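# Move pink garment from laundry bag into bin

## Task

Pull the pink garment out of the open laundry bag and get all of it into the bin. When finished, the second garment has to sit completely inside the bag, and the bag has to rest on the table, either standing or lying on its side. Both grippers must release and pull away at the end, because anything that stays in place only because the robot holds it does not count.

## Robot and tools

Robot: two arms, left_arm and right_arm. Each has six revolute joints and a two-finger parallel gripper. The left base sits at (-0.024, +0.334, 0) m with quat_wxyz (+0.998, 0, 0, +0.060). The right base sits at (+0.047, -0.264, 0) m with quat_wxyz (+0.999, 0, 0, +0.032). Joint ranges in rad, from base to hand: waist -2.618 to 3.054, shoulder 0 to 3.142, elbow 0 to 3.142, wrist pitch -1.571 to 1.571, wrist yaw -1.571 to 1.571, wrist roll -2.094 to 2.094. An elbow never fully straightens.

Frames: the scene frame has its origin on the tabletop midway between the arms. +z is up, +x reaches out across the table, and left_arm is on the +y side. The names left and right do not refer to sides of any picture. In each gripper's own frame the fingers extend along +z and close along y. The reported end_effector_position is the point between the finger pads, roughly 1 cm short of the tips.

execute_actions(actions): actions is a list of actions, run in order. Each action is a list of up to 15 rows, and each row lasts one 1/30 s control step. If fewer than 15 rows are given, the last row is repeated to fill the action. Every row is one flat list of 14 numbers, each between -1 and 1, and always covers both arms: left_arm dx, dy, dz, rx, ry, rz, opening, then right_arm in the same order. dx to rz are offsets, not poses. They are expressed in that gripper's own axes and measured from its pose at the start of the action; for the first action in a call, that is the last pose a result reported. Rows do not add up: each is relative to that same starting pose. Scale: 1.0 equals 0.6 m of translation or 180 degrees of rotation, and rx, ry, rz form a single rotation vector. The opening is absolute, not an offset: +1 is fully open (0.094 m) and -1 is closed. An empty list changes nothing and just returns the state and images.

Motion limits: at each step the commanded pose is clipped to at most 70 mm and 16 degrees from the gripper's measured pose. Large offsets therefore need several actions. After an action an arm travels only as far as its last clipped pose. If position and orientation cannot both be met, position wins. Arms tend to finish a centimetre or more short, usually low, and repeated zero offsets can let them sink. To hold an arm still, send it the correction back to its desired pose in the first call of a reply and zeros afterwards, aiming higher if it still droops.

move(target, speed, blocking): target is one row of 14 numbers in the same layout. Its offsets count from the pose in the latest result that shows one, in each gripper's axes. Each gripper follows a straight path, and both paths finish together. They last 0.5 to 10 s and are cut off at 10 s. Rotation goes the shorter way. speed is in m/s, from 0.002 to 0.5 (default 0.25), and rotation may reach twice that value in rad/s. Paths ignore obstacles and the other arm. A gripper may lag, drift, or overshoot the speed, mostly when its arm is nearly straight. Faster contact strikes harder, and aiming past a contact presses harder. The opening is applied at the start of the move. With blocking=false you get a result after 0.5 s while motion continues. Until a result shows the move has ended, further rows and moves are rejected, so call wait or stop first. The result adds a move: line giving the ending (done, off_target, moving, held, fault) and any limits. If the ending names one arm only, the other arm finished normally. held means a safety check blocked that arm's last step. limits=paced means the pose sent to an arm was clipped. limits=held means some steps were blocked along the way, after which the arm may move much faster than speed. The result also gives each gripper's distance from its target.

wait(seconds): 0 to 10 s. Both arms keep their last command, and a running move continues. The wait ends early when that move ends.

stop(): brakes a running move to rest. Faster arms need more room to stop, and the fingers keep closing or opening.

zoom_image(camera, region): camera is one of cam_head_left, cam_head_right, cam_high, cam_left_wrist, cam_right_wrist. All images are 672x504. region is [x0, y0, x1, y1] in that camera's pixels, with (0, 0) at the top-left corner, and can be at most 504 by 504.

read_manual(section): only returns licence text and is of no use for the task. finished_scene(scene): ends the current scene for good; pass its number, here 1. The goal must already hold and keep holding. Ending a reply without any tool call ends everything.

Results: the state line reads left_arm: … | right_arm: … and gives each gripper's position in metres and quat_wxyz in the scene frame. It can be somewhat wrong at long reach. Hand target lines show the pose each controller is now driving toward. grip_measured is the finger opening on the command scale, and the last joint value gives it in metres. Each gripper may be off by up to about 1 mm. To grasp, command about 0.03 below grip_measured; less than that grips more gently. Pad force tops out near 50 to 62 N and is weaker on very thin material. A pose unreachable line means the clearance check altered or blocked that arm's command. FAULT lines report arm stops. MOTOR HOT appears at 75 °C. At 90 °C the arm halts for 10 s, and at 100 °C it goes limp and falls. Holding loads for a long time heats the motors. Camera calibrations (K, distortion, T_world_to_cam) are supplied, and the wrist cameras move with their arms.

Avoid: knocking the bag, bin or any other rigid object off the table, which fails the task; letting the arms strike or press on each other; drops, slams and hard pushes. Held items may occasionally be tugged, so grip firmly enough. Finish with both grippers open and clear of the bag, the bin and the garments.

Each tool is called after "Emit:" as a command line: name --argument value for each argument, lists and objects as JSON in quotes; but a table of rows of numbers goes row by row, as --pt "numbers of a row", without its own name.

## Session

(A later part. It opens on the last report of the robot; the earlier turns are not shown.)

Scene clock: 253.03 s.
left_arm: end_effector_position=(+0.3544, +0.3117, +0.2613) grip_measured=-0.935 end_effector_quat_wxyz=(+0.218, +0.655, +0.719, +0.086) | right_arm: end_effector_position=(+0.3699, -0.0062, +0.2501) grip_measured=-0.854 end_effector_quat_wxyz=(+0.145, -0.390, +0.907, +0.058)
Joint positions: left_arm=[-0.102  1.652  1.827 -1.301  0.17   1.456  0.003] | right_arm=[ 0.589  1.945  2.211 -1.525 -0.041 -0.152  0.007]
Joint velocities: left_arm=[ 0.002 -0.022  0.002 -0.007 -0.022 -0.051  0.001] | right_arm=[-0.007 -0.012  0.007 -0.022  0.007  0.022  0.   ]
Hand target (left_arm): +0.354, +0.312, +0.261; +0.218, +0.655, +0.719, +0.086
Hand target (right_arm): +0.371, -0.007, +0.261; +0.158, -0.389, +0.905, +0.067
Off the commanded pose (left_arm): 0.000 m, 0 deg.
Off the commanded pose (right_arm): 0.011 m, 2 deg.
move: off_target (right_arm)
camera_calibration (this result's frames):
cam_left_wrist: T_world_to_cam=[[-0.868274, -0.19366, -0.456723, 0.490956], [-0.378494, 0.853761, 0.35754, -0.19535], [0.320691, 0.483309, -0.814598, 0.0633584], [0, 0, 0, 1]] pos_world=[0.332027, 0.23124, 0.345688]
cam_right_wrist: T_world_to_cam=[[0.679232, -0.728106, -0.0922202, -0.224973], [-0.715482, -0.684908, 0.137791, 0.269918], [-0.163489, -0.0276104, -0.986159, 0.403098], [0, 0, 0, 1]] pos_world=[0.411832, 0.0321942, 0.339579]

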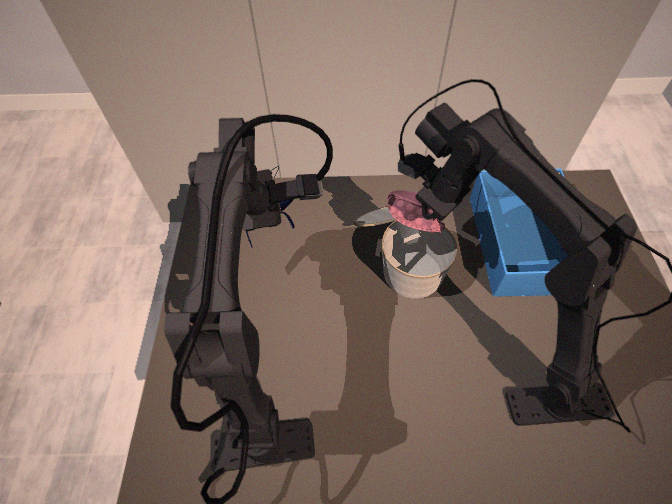

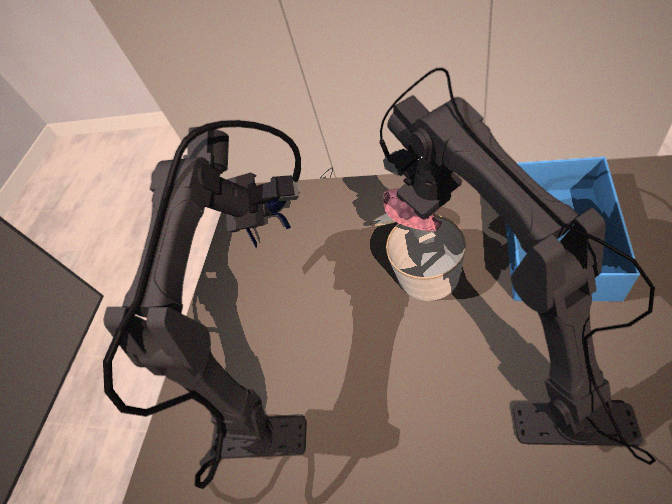

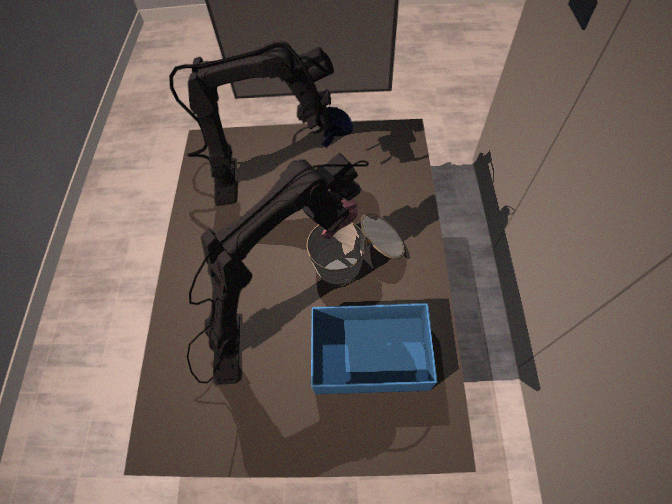

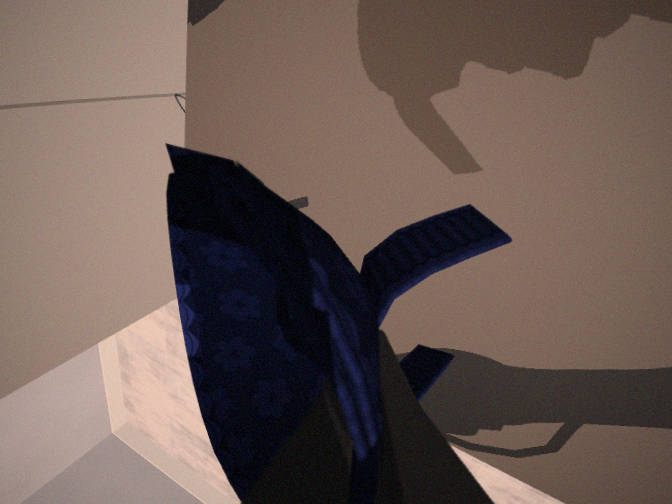

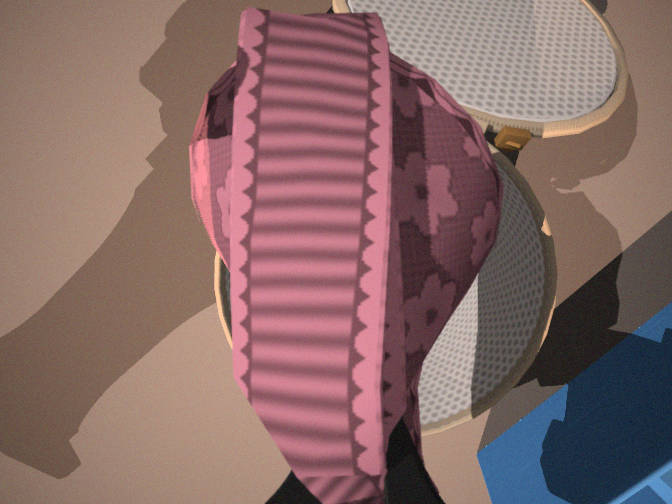

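Emit:
move --target '[-0.55,0.013,0.047,0,-0.11,0,-1,0.293,-0.422,0.013,0.079,0,0.243,-1]'

Emit:
move --target '[0,0,-0.01,0,0,0,-1,0.04,0,0.19,0,0,0,-1]' --speed 0.2

Emit:
zoom_image --camera "cam_head_right" --region '[340, 130, 520, 310]'

Scene clock: 265.60 s.
left_arm: end_effector_position=(+0.3914, -0.0143, +0.2947) grip_measured=-0.935 end_effector_quat_wxyz=(+0.344, +0.662, +0.666, -0.019) | right_arm: end_effector_position=(+0.4332, -0.3026, +0.1866) grip_measured=-0.854 end_effector_quat_wxyz=(+0.140, -0.013, +0.990, -0.014)
Joint positions: left_arm=[-0.782  2.312  2.818 -1.381  0.113  0.861  0.003] | right_arm=[-0.169  1.767  1.717 -1.238 -0.004 -0.129  0.007]
Joint velocities: left_arm=[ 0.002 -0.007 -0.012  0.037  0.051 -0.007 -0.001] | right_arm=[-0.007 -0.002 -0.017  0.022 -0.037 -0.066 -0.001]
Hand target (left_arm): +0.391, -0.014, +0.307; +0.359, +0.655, +0.664, -0.016
Hand target (right_arm): +0.441, -0.305, +0.192; +0.158, -0.006, +0.987, -0.018
Off the commanded pose (left_arm): 0.011 m, 1 deg.
Off the commanded pose (right_arm): 0.008 m, 3 deg.
elbow stopped short (left arm): the move would have taken joint 3 (elbow) straighter than the controller allows; a more bent joint 3 avoids this.
move: off_target (left_arm, right_arm)
camera_calibration (this result's frames):
cam_left_wrist: T_world_to_cam=[[-0.868288, -0.203666, -0.452323, 0.473787], [-0.255758, 0.965094, 0.0564068, 0.127306], [0.425046, 0.164662, -0.890069, 0.213054], [0, 0, 0, 1]] pos_world=[0.353385, -0.0614502, 0.396756]
cam_right_wrist: T_world_to_cam=[[-0.0416105, -0.996929, -0.0663368, -0.263517], [-0.985033, 0.0298173, 0.16977, 0.447974], [-0.167271, 0.0724081, -0.983248, 0.373961], [0, 0, 0, 1]] pos_world=[0.492857, -0.303143, 0.274163]

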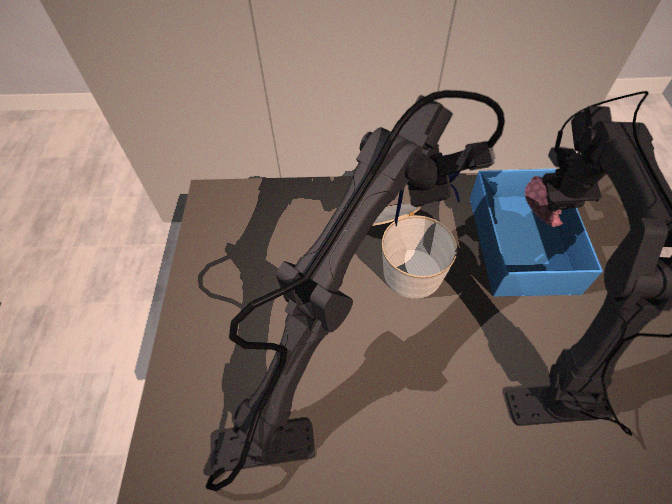

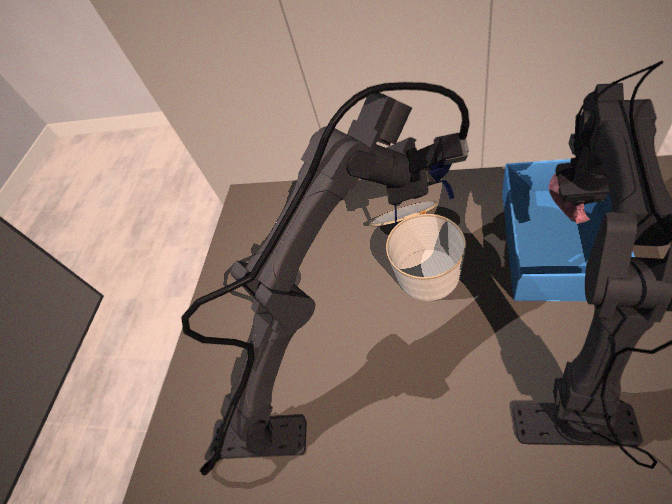

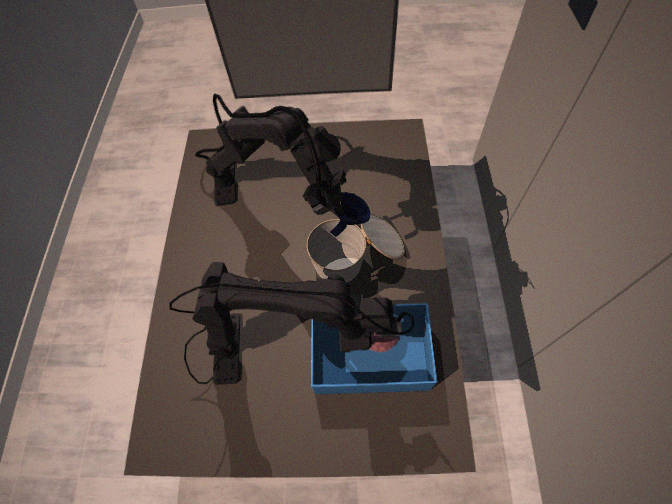

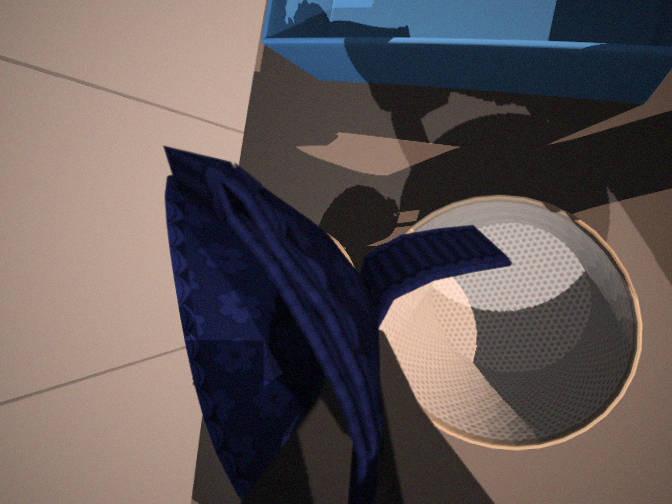

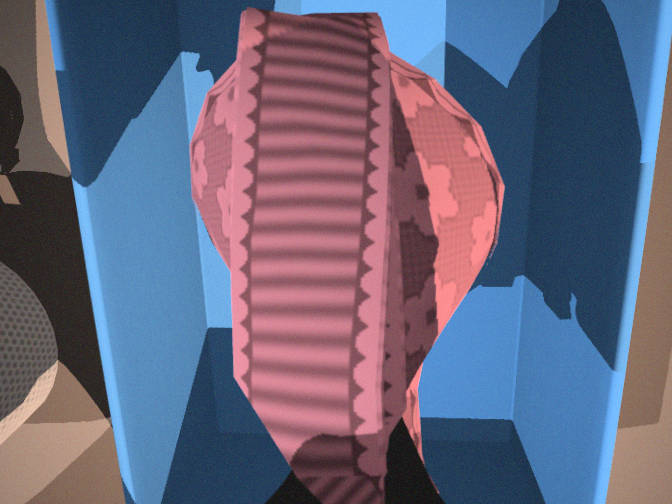

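Scene clock: 266.90 s.
left_arm: end_effector_position=(+0.3887, -0.0122, +0.2919) grip_measured=-0.935 end_effector_quat_wxyz=(+0.336, +0.664, +0.668, -0.020) | right_arm: end_effector_position=(+0.4329, -0.3026, +0.0649) grip_measured=-0.854 end_effector_quat_wxyz=(+0.122, -0.013, +0.992, -0.012)
Joint positions: left_arm=[-0.782  2.312  2.818 -1.399  0.113  0.861  0.003] | right_arm=[-0.169  1.82   1.305 -0.811 -0.004 -0.129  0.007]
Joint velocities: left_arm=[-0.007 -0.007 -0.022 -0.007  0.007 -0.066 -0.   ] | right_arm=[-0.012 -0.002  0.012 -0.051  0.051 -0.022 -0.001]
Hand target (left_arm): +0.389, -0.011, +0.299; +0.344, +0.662, +0.666, -0.019
Hand target (right_arm): +0.440, -0.304, +0.070; +0.140, -0.013, +0.990, -0.014
Off the commanded pose (left_arm): 0.007 m, 1 deg.
Off the commanded pose (right_arm): 0.011 m, 2 deg.
move: off_target (right_arm)
camera_calibration (this result's frames):
cam_left_wrist: T_world_to_cam=[[-0.874608, -0.19873, -0.442229, 0.470167], [-0.25486, 0.964393, 0.0706619, 0.120215], [0.41244, 0.174508, -0.894114, 0.217555], [0, 0, 0, 1]] pos_world=[0.352121, -0.0604631, 0.393946]
cam_right_wrist: T_world_to_cam=[[-0.0441197, -0.996667, -0.0686124, -0.270257], [-0.978039, 0.0290871, 0.206385, 0.462752], [-0.203701, 0.0762111, -0.976062, 0.27077], [0, 0, 0, 1]] pos_world=[0.495821, -0.303452, 0.150241]

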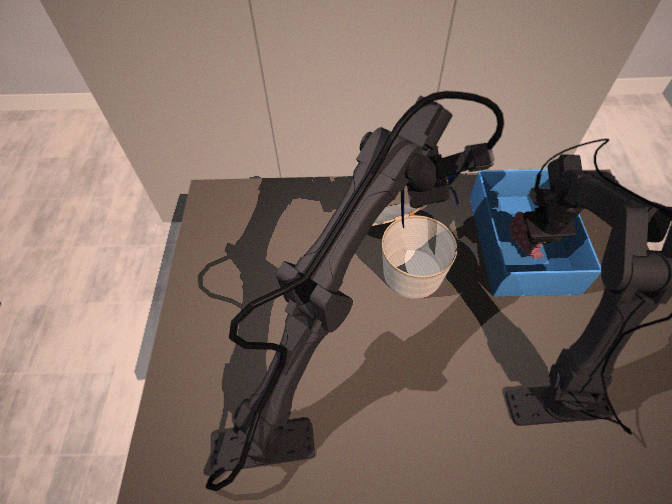

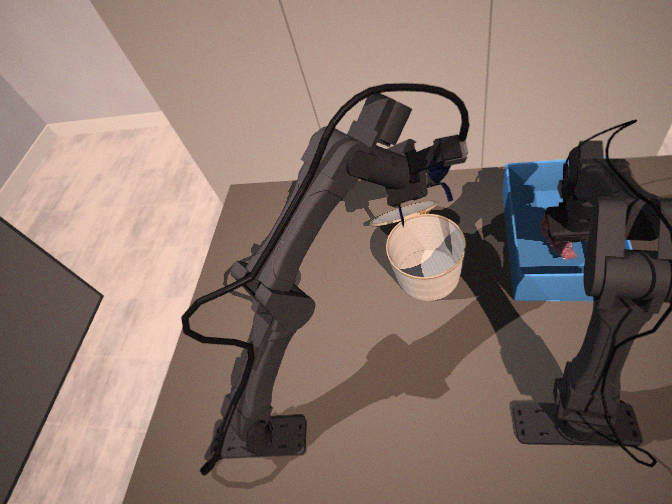

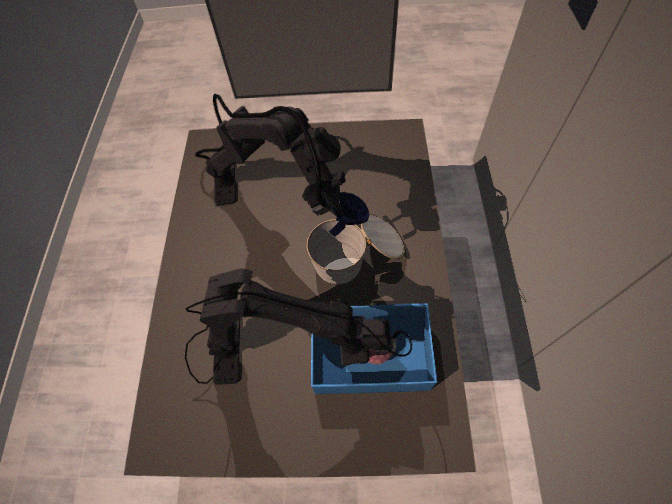

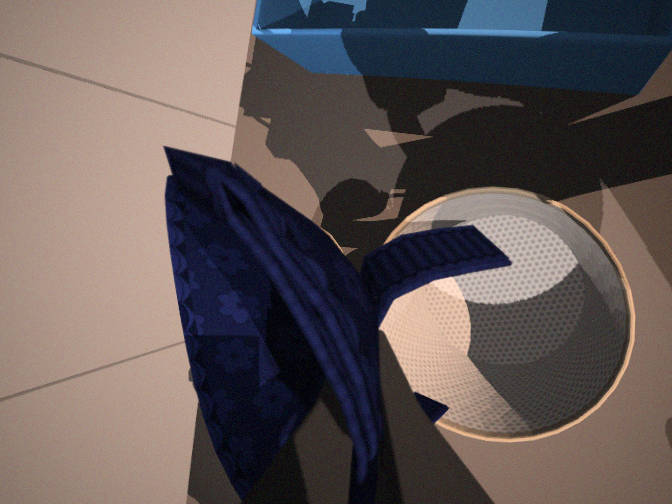

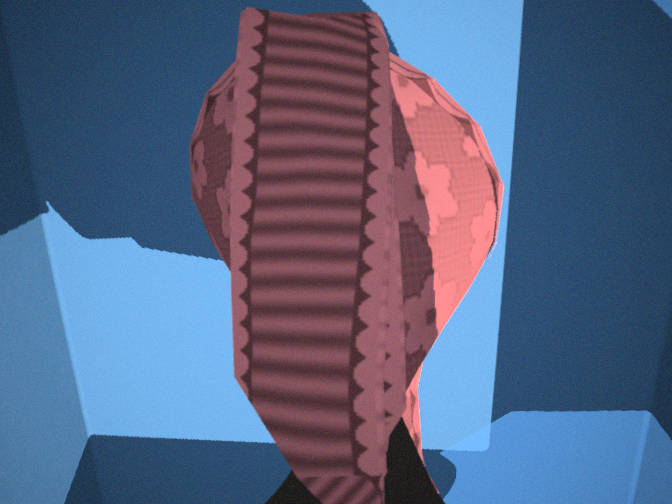

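Region (340, 130, 520, 310) of cam_head_right's 672x504 image, scaled by 2.800, with more detail than that image has.

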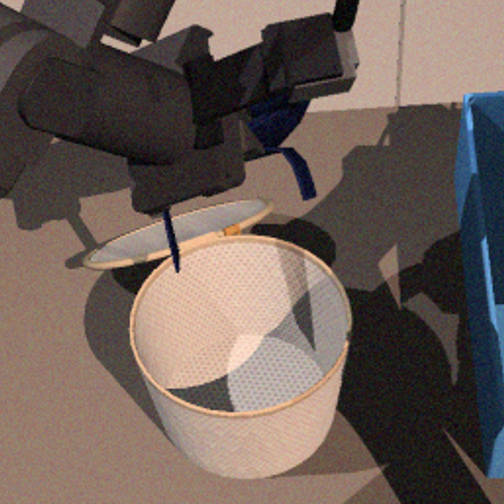

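Emit:
move --target '[0.058,-0.1,0.082,0.04,0.03,0,-1,0,0,0.02,0,0,0,0.5]' --speed 0.1

Emit:
zoom_image --camera "cam_head_right" --region '[340, 130, 520, 310]'

Scene clock: 274.37 s.
left_arm: end_effector_position=(+0.3621, -0.0095, +0.1921) grip_measured=-0.935 end_effector_quat_wxyz=(+0.237, +0.687, +0.686, -0.034) | right_arm: end_effector_position=(+0.4320, -0.3025, +0.0543) grip_measured=+0.499 end_effector_quat_wxyz=(+0.114, -0.013, +0.993, -0.011)
Joint positions: left_arm=[-0.811  2.14   2.188 -1.147  0.109  0.854  0.003] | right_arm=[-0.169  1.841  1.291 -0.792 -0.004 -0.129  0.07 ]
Joint velocities: left_arm=[-0.002  0.017  0.012  0.007 -0.066 -0.125 -0.001] | right_arm=[ 0.002 -0.002 -0.022 -0.037  0.007 -0.007  0.001]
Hand target (left_arm): +0.359, -0.012, +0.212; +0.261, +0.684, +0.680, -0.031
Hand target (right_arm): +0.436, -0.303, +0.053; +0.121, -0.013, +0.992, -0.012
Off the commanded pose (left_arm): 0.020 m, 3 deg.
Off the commanded pose (right_arm): 0.004 m, 1 deg.
move: off_target (left_arm)
camera_calibration (this result's frames):
cam_left_wrist: T_world_to_cam=[[-0.939553, -0.130689, -0.316482, 0.403253], [-0.210358, 0.949609, 0.232364, 0.070553], [0.270167, 0.284892, -0.919699, 0.196337], [0, 0, 0, 1]] pos_world=[0.340675, -0.070232, 0.291799]
cam_right_wrist: T_world_to_cam=[[-0.0451942, -0.996555, -0.0695361, -0.270383], [-0.974709, 0.0287396, 0.22162, 0.461675], [-0.218858, 0.0777935, -0.972651, 0.267048], [0, 0, 0, 1]] pos_world=[0.496225, -0.303495, 0.138626]

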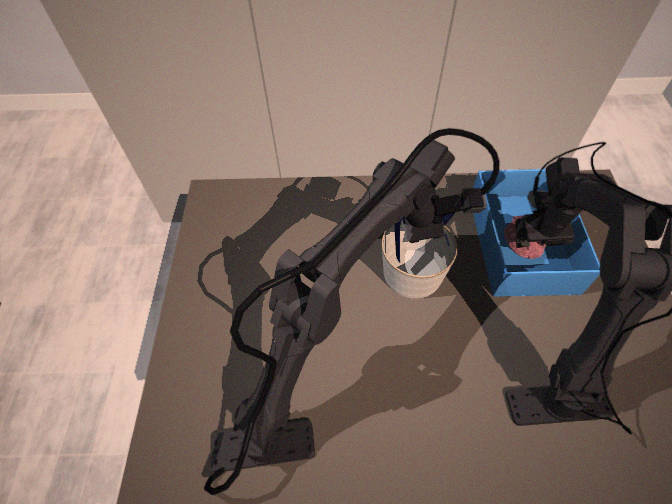

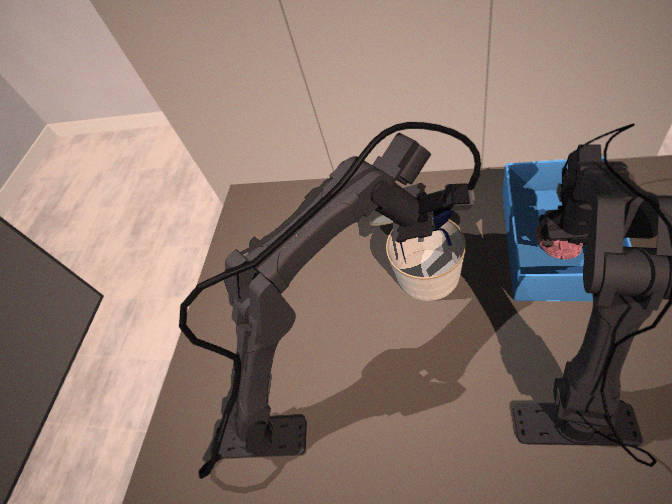

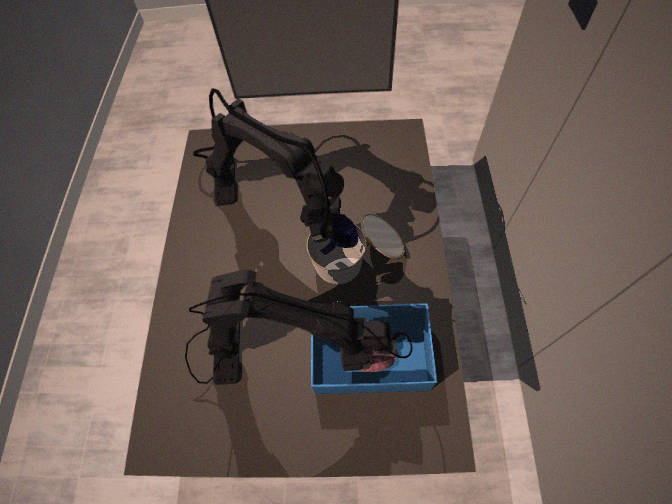

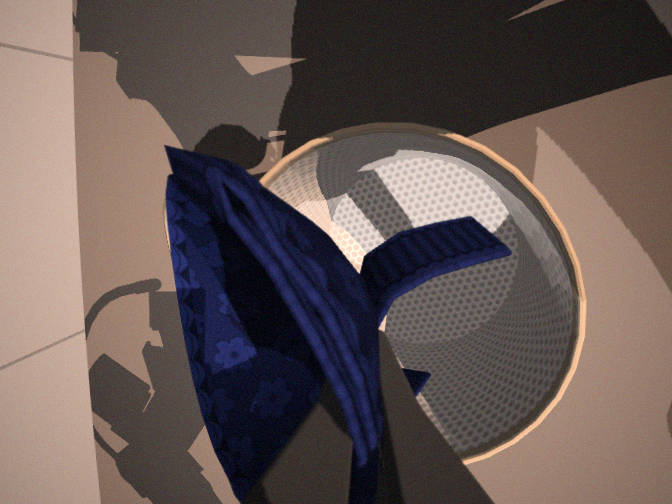

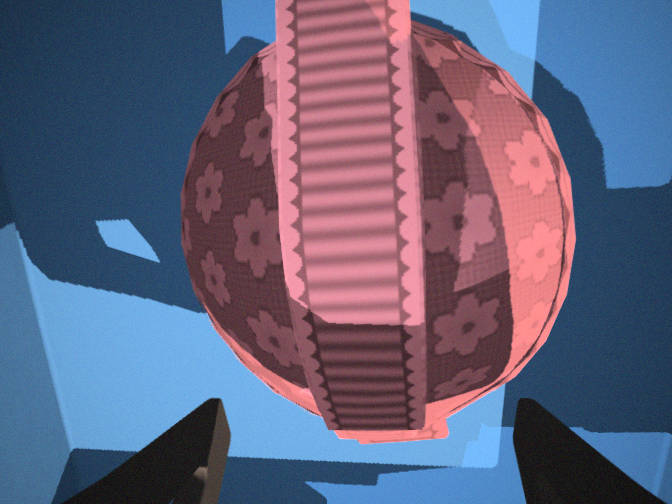

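Region (340, 130, 520, 310) of cam_head_right's 672x504 image, scaled by 2.800, with more detail than that image has.

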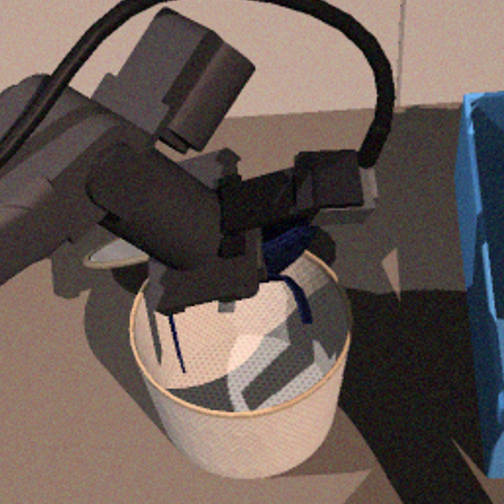

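Emit:
move --target '[0.083,-0.06,0.143,0.03,0.02,0,-1,0,0,-0.25,0,0,0,0.5]' --speed 0.13

Emit:
execute_actions --actions '[[[0,0,0,0,0,0,-0.2,0.05,0,0,0,0,0,0.5]]]'

Emit:
move --target '[0,0,-0.22,0,0,0,-0.2,0.22,0,-0.08,0,0,0,0.5]' --speed 0.2

Emit:
move --target '[0.35,-0.1,-0.12,0,0,0,-0.2,0,0,0,0,0,0,0.5]' --speed 0.35

Scene clock: 295.47 s.
left_arm: end_effector_position=(+0.3503, +0.0000, +0.0865) grip_measured=-0.935 end_effector_quat_wxyz=(+0.175, +0.701, +0.690, -0.038) | right_arm: end_effector_position=(+0.3996, -0.2991, +0.1829) grip_measured=+0.499 end_effector_quat_wxyz=(+0.090, -0.013, +0.996, -0.008)
Joint positions: left_arm=[-0.811  2.16   1.845 -0.913  0.11   0.876  0.003] | right_arm=[-0.169  1.731  1.682 -1.341 -0.004 -0.129  0.07 ]
Joint velocities: left_arm=[ 0.002  0.027 -0.002 -0.022 -0.022  0.022  0.001] | right_arm=[-0.012 -0.002 -0.007  0.007  0.007  0.007 -0.001]
Hand target (left_arm): +0.354, +0.001, +0.088; +0.183, +0.699, +0.690, -0.045
Hand target (right_arm): +0.400, -0.302, +0.201; +0.114, -0.013, +0.993, -0.012
Off the commanded pose (left_arm): 0.005 m, 1 deg.
Off the commanded pose (right_arm): 0.018 m, 3 deg.
move: off_target (right_arm)
camera_calibration (this result's frames):
cam_left_wrist: T_world_to_cam=[[-0.967324, -0.0874071, -0.238001, 0.362916], [-0.165308, 0.92917, 0.330631, 0.0593054], [0.192244, 0.359171, -0.913257, 0.126389], [0, 0, 0, 1]] pos_world=[0.336563, -0.0687786, 0.182192]
cam_right_wrist: T_world_to_cam=[[-0.048557, -0.996204, -0.0722466, -0.257591], [-0.963103, 0.027528, 0.26772, 0.388065], [-0.264715, 0.0825806, -0.960784, 0.402347], [0, 0, 0, 1]] pos_world=[0.467747, -0.300522, 0.264066]

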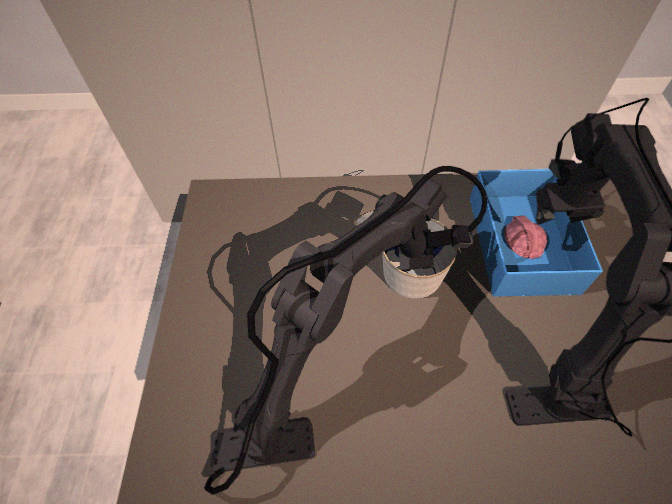

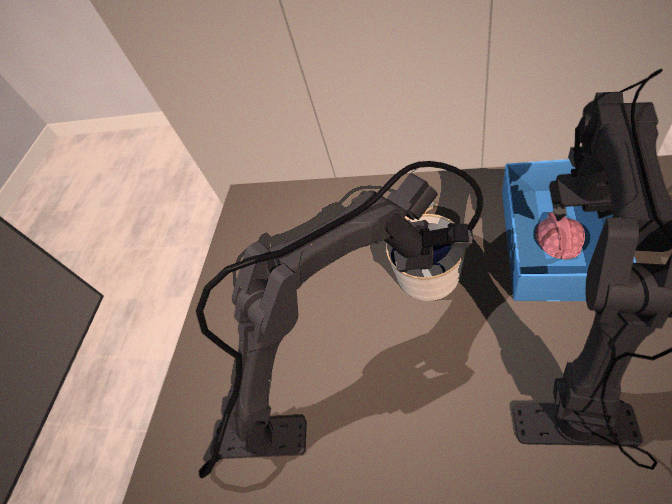

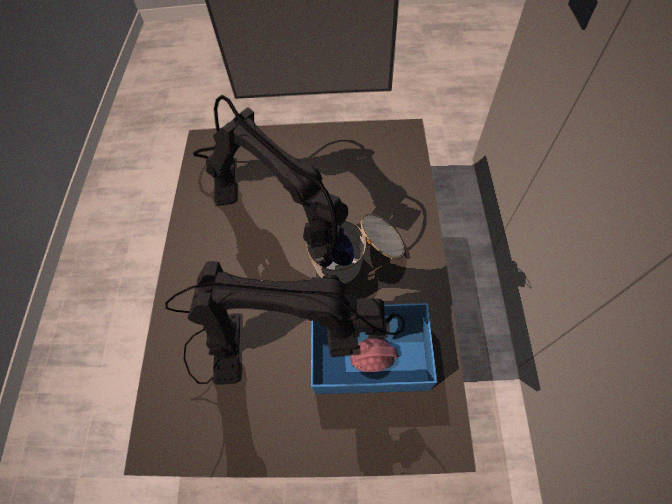

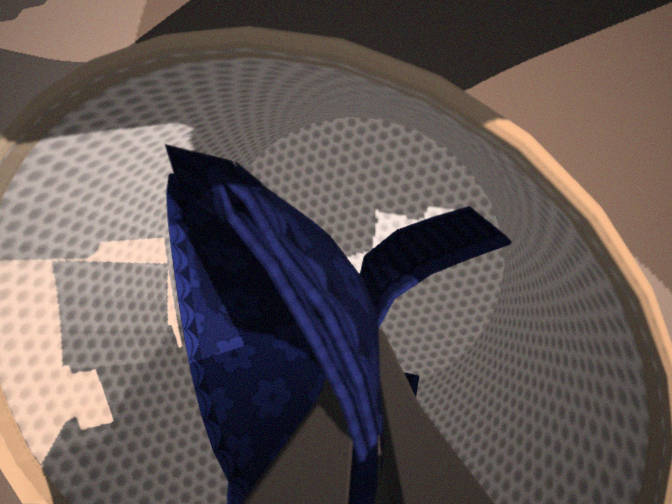

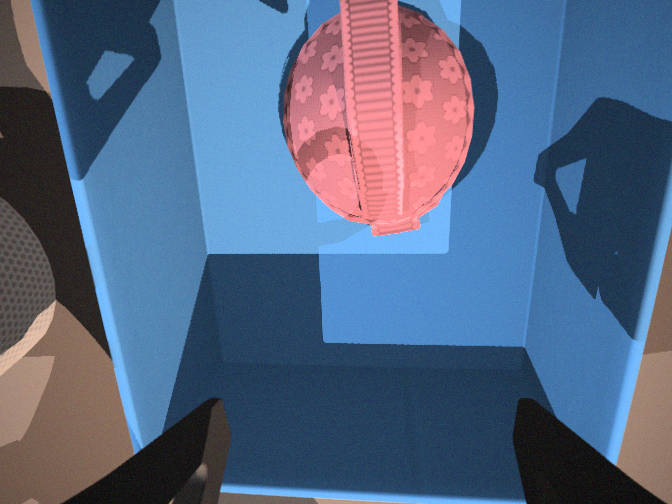

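Scene clock: 295.97 s.
left_arm: end_effector_position=(+0.3503, +0.0000, +0.0865) grip_measured=-0.202 end_effector_quat_wxyz=(+0.175, +0.701, +0.690, -0.038) | right_arm: end_effector_position=(+0.3689, -0.2959, +0.1690) grip_measured=+0.499 end_effector_quat_wxyz=(+0.068, -0.013, +0.998, -0.006)
Joint positions: left_arm=[-0.811  2.16   1.845 -0.913  0.11   0.876  0.037] | right_arm=[-0.169  1.646  1.539 -1.327 -0.004 -0.131  0.07 ]
Joint velocities: left_arm=[-0.007  0.002  0.002  0.007  0.095 -0.007 -0.   ] | right_arm=[-0.007  0.007  0.007  0.022 -0.037  0.022  0.   ]
Hand target (left_arm): +0.350, +0.000, +0.086; +0.175, +0.701, +0.690, -0.038
Hand target (right_arm): +0.370, -0.300, +0.178; +0.090, -0.013, +0.996, -0.009
Off the commanded pose (left_arm): 0.000 m, 0 deg.
Off the commanded pose (right_arm): 0.009 m, 3 deg.
camera_calibration (this result's frames):
cam_left_wrist: T_world_to_cam=[[-0.967324, -0.0874071, -0.238001, 0.362916], [-0.165308, 0.92917, 0.330631, 0.0593054], [0.192244, 0.359171, -0.913257, 0.126389], [0, 0, 0, 1]] pos_world=[0.336563, -0.0687786, 0.182192]
cam_right_wrist: T_world_to_cam=[[-0.0503416, -0.995953, -0.0744475, -0.255787], [-0.950187, 0.0248042, 0.310691, 0.34931], [-0.307587, 0.0863797, -0.947591, 0.395362], [0, 0, 0, 1]] pos_world=[0.440641, -0.297567, 0.247071]

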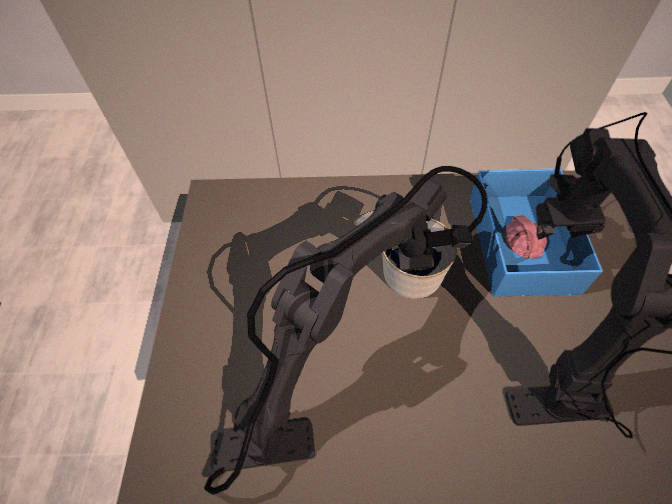

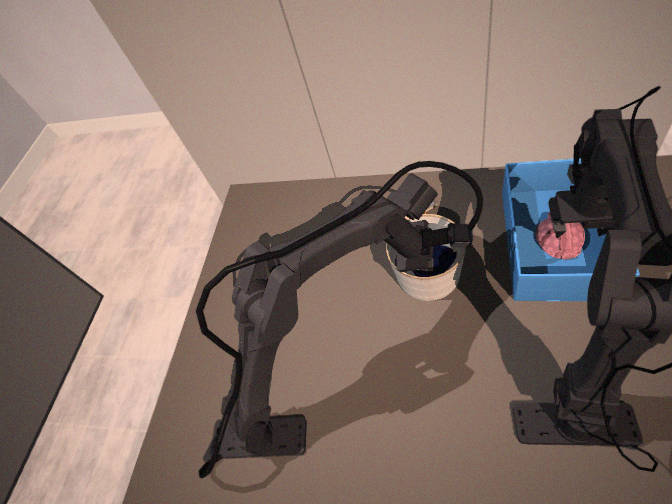

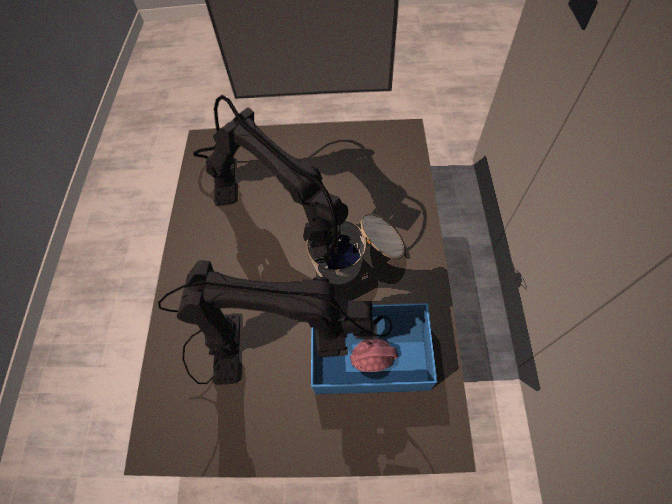

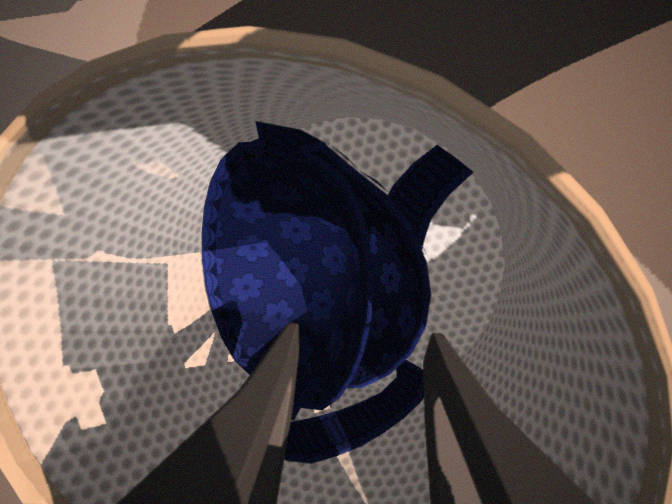

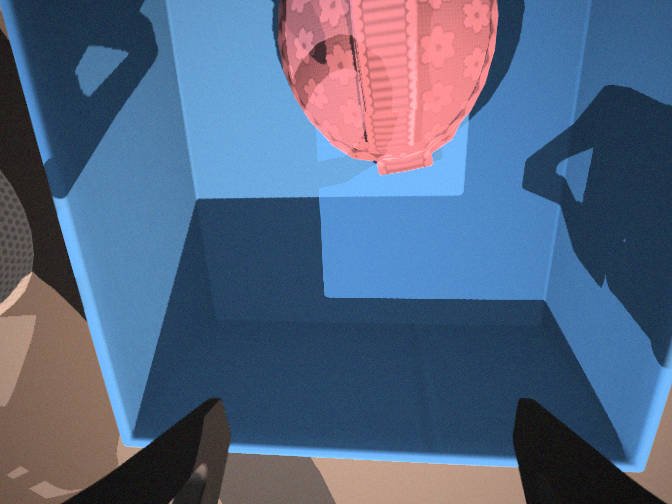

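Scene clock: 297.37 s.
left_arm: end_effector_position=(+0.3218, +0.0403, +0.1914) grip_measured=-0.202 end_effector_quat_wxyz=(+0.154, +0.704, +0.692, -0.036) | right_arm: end_effector_position=(+0.2369, -0.3020, +0.2014) grip_measured=+0.499 end_effector_quat_wxyz=(+0.066, -0.012, +0.998, -0.012)
Joint positions: left_arm=[-0.783  2.041  2.097 -1.328  0.11   0.907  0.037] | right_arm=[-0.271  1.193  1.291 -1.534 -0.004 -0.23   0.07 ]
Joint velocities: left_arm=[-0.002 -0.017 -0.012 -0.007 -0.007  0.007 -0.   ] | right_arm=[-0.012 -0.007  0.002 -0.007  0.007  0.037  0.001]
Hand target (left_arm): +0.325, +0.041, +0.209; +0.175, +0.701, +0.690, -0.039
Hand target (right_arm): +0.232, -0.301, +0.202; +0.067, -0.013, +0.998, -0.008
Off the commanded pose (left_arm): 0.019 m, 2 deg.
Off the commanded pose (right_arm): 0.007 m, 1 deg.
move: off_target (left_arm)
camera_calibration (this result's frames):
cam_left_wrist: T_world_to_cam=[[-0.973315, -0.0782084, -0.215735, 0.361163], [-0.15481, 0.917751, 0.365742, -0.0270896], [0.169386, 0.389381, -0.905368, 0.217836], [0, 0, 0, 1]] pos_world=[0.310433, -0.0317137, 0.285045]
cam_right_wrist: T_world_to_cam=[[-0.0541965, -0.996643, -0.0613608, -0.268032], [-0.948752, 0.0322371, 0.314373, 0.215109], [-0.31134, 0.0752541, -0.947314, 0.383389], [0, 0, 0, 1]] pos_world=[0.308923, -0.302918, 0.279119]

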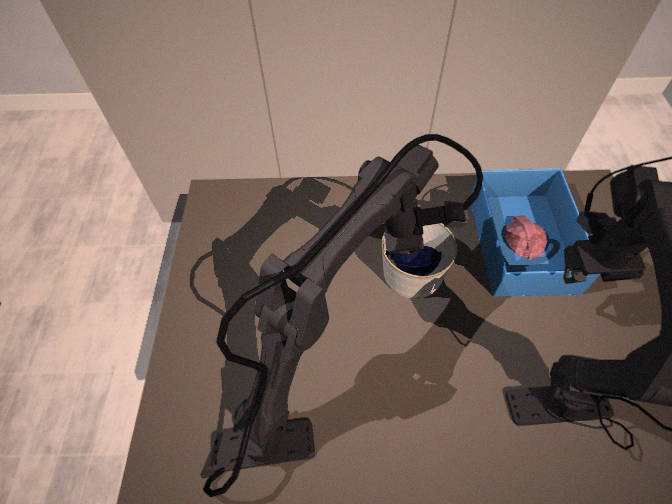

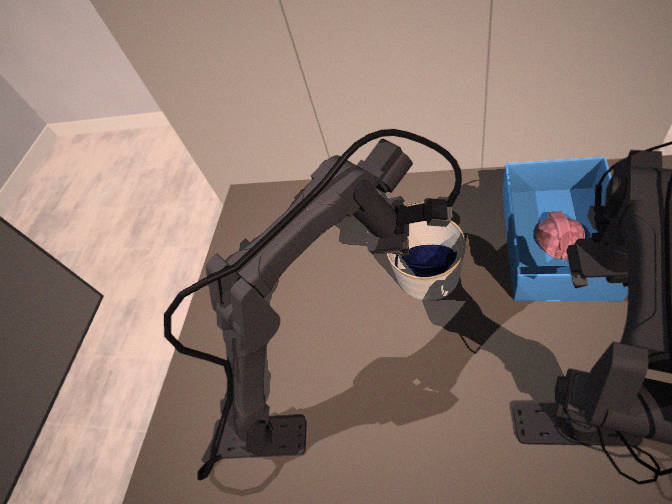

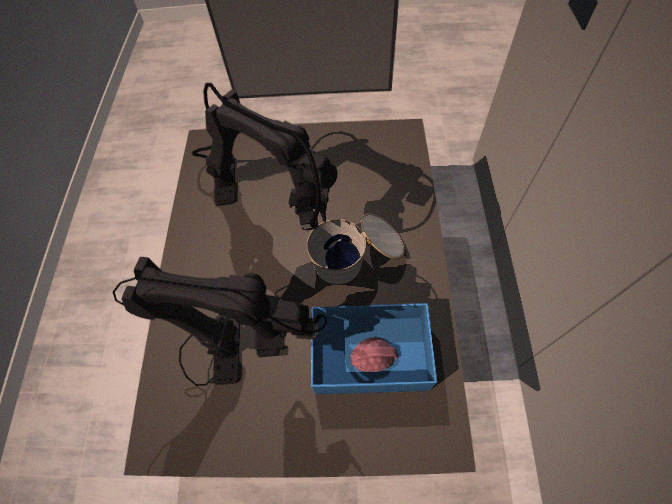

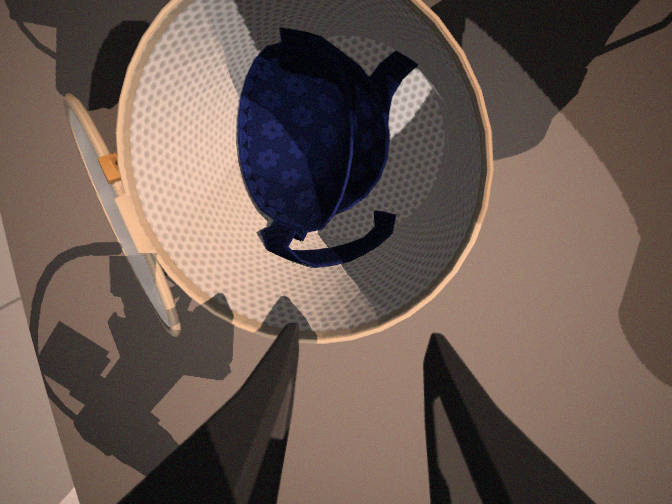

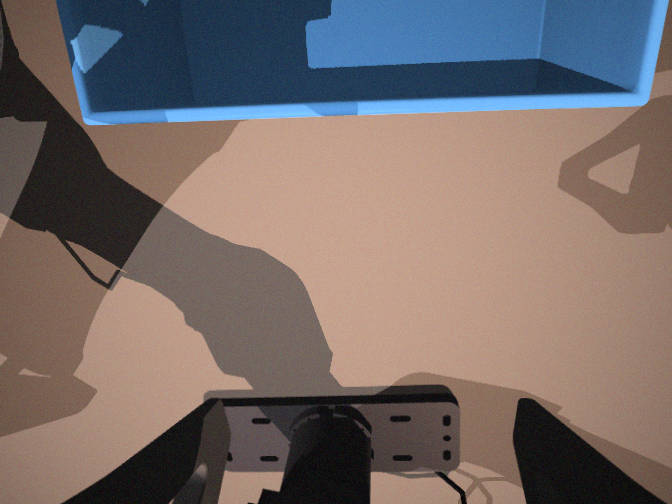

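Scene clock: 298.77 s.
left_arm: end_effector_position=(+0.2632, +0.2604, +0.1858) grip_measured=-0.202 end_effector_quat_wxyz=(+0.150, +0.703, +0.694, -0.036) | right_arm: end_effector_position=(+0.2369, -0.3020, +0.2014) grip_measured=+0.499 end_effector_quat_wxyz=(+0.066, -0.012, +0.998, -0.012)
Joint positions: left_arm=[-0.228  1.491  1.421 -1.311  0.245  1.451  0.037] | right_arm=[-0.271  1.193  1.291 -1.534 -0.004 -0.23   0.07 ]
Joint velocities: left_arm=[-0.017  0.012 -0.027 -0.007  0.022  0.037  0.   ] | right_arm=[-0.002  0.007  0.007 -0.007 -0.022 -0.007  0.001]
Hand target (left_arm): +0.257, +0.259, +0.189; +0.156, +0.703, +0.692, -0.045
Hand target (right_arm): +0.237, -0.302, +0.201; +0.066, -0.012, +0.998, -0.012
Off the commanded pose (left_arm): 0.009 m, 1 deg.
Off the commanded pose (right_arm): 0.000 m, 0 deg.
move: done
camera_calibration (this result's frames):
cam_left_wrist: T_world_to_cam=[[-0.974641, -0.0808544, -0.208655, 0.319899], [-0.155629, 0.914922, 0.37242, -0.236501], [0.160791, 0.395449, -0.904304, 0.137512], [0, 0, 0, 1]] pos_world=[0.25287, 0.187866, 0.279179]
cam_right_wrist: T_world_to_cam=[[-0.0541965, -0.996643, -0.0613608, -0.268032], [-0.948752, 0.0322371, 0.314373, 0.215109], [-0.31134, 0.0752541, -0.947314, 0.383389], [0, 0, 0, 1]] pos_world=[0.308923, -0.302918, 0.279119]

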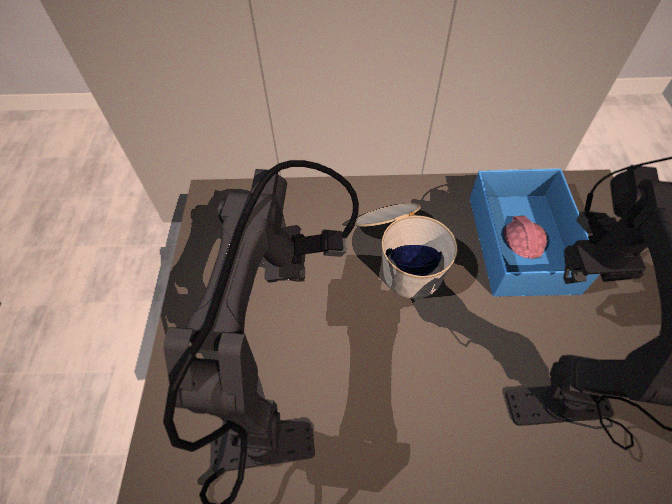

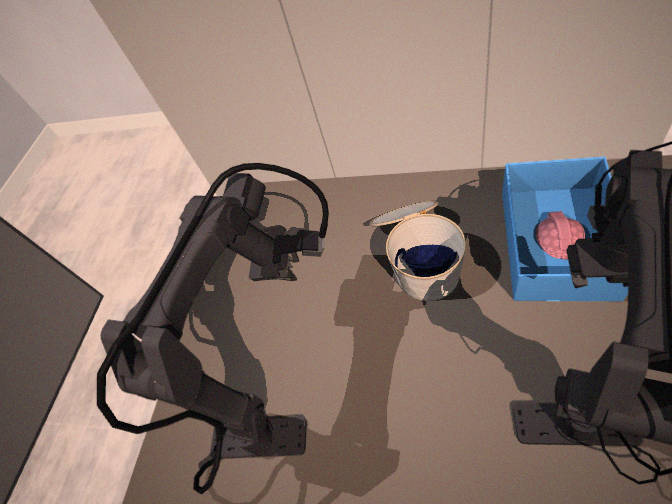

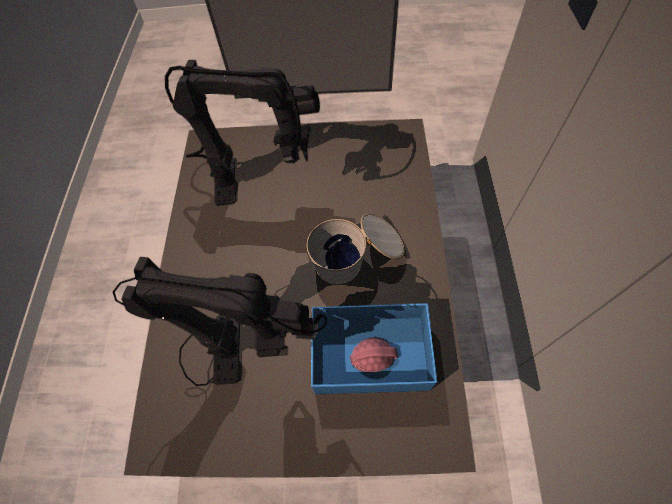

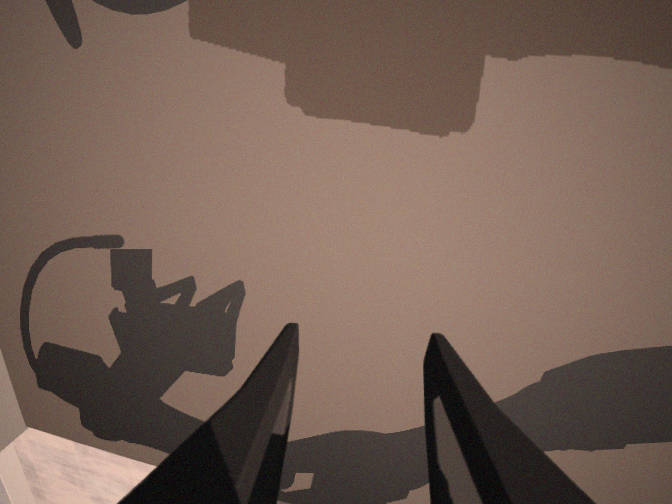

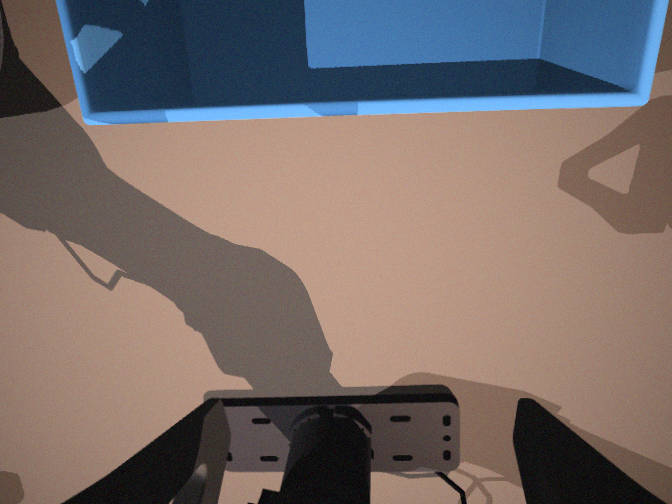

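Emit:
finished_scene --scene 1

The scene is finished: the task was done.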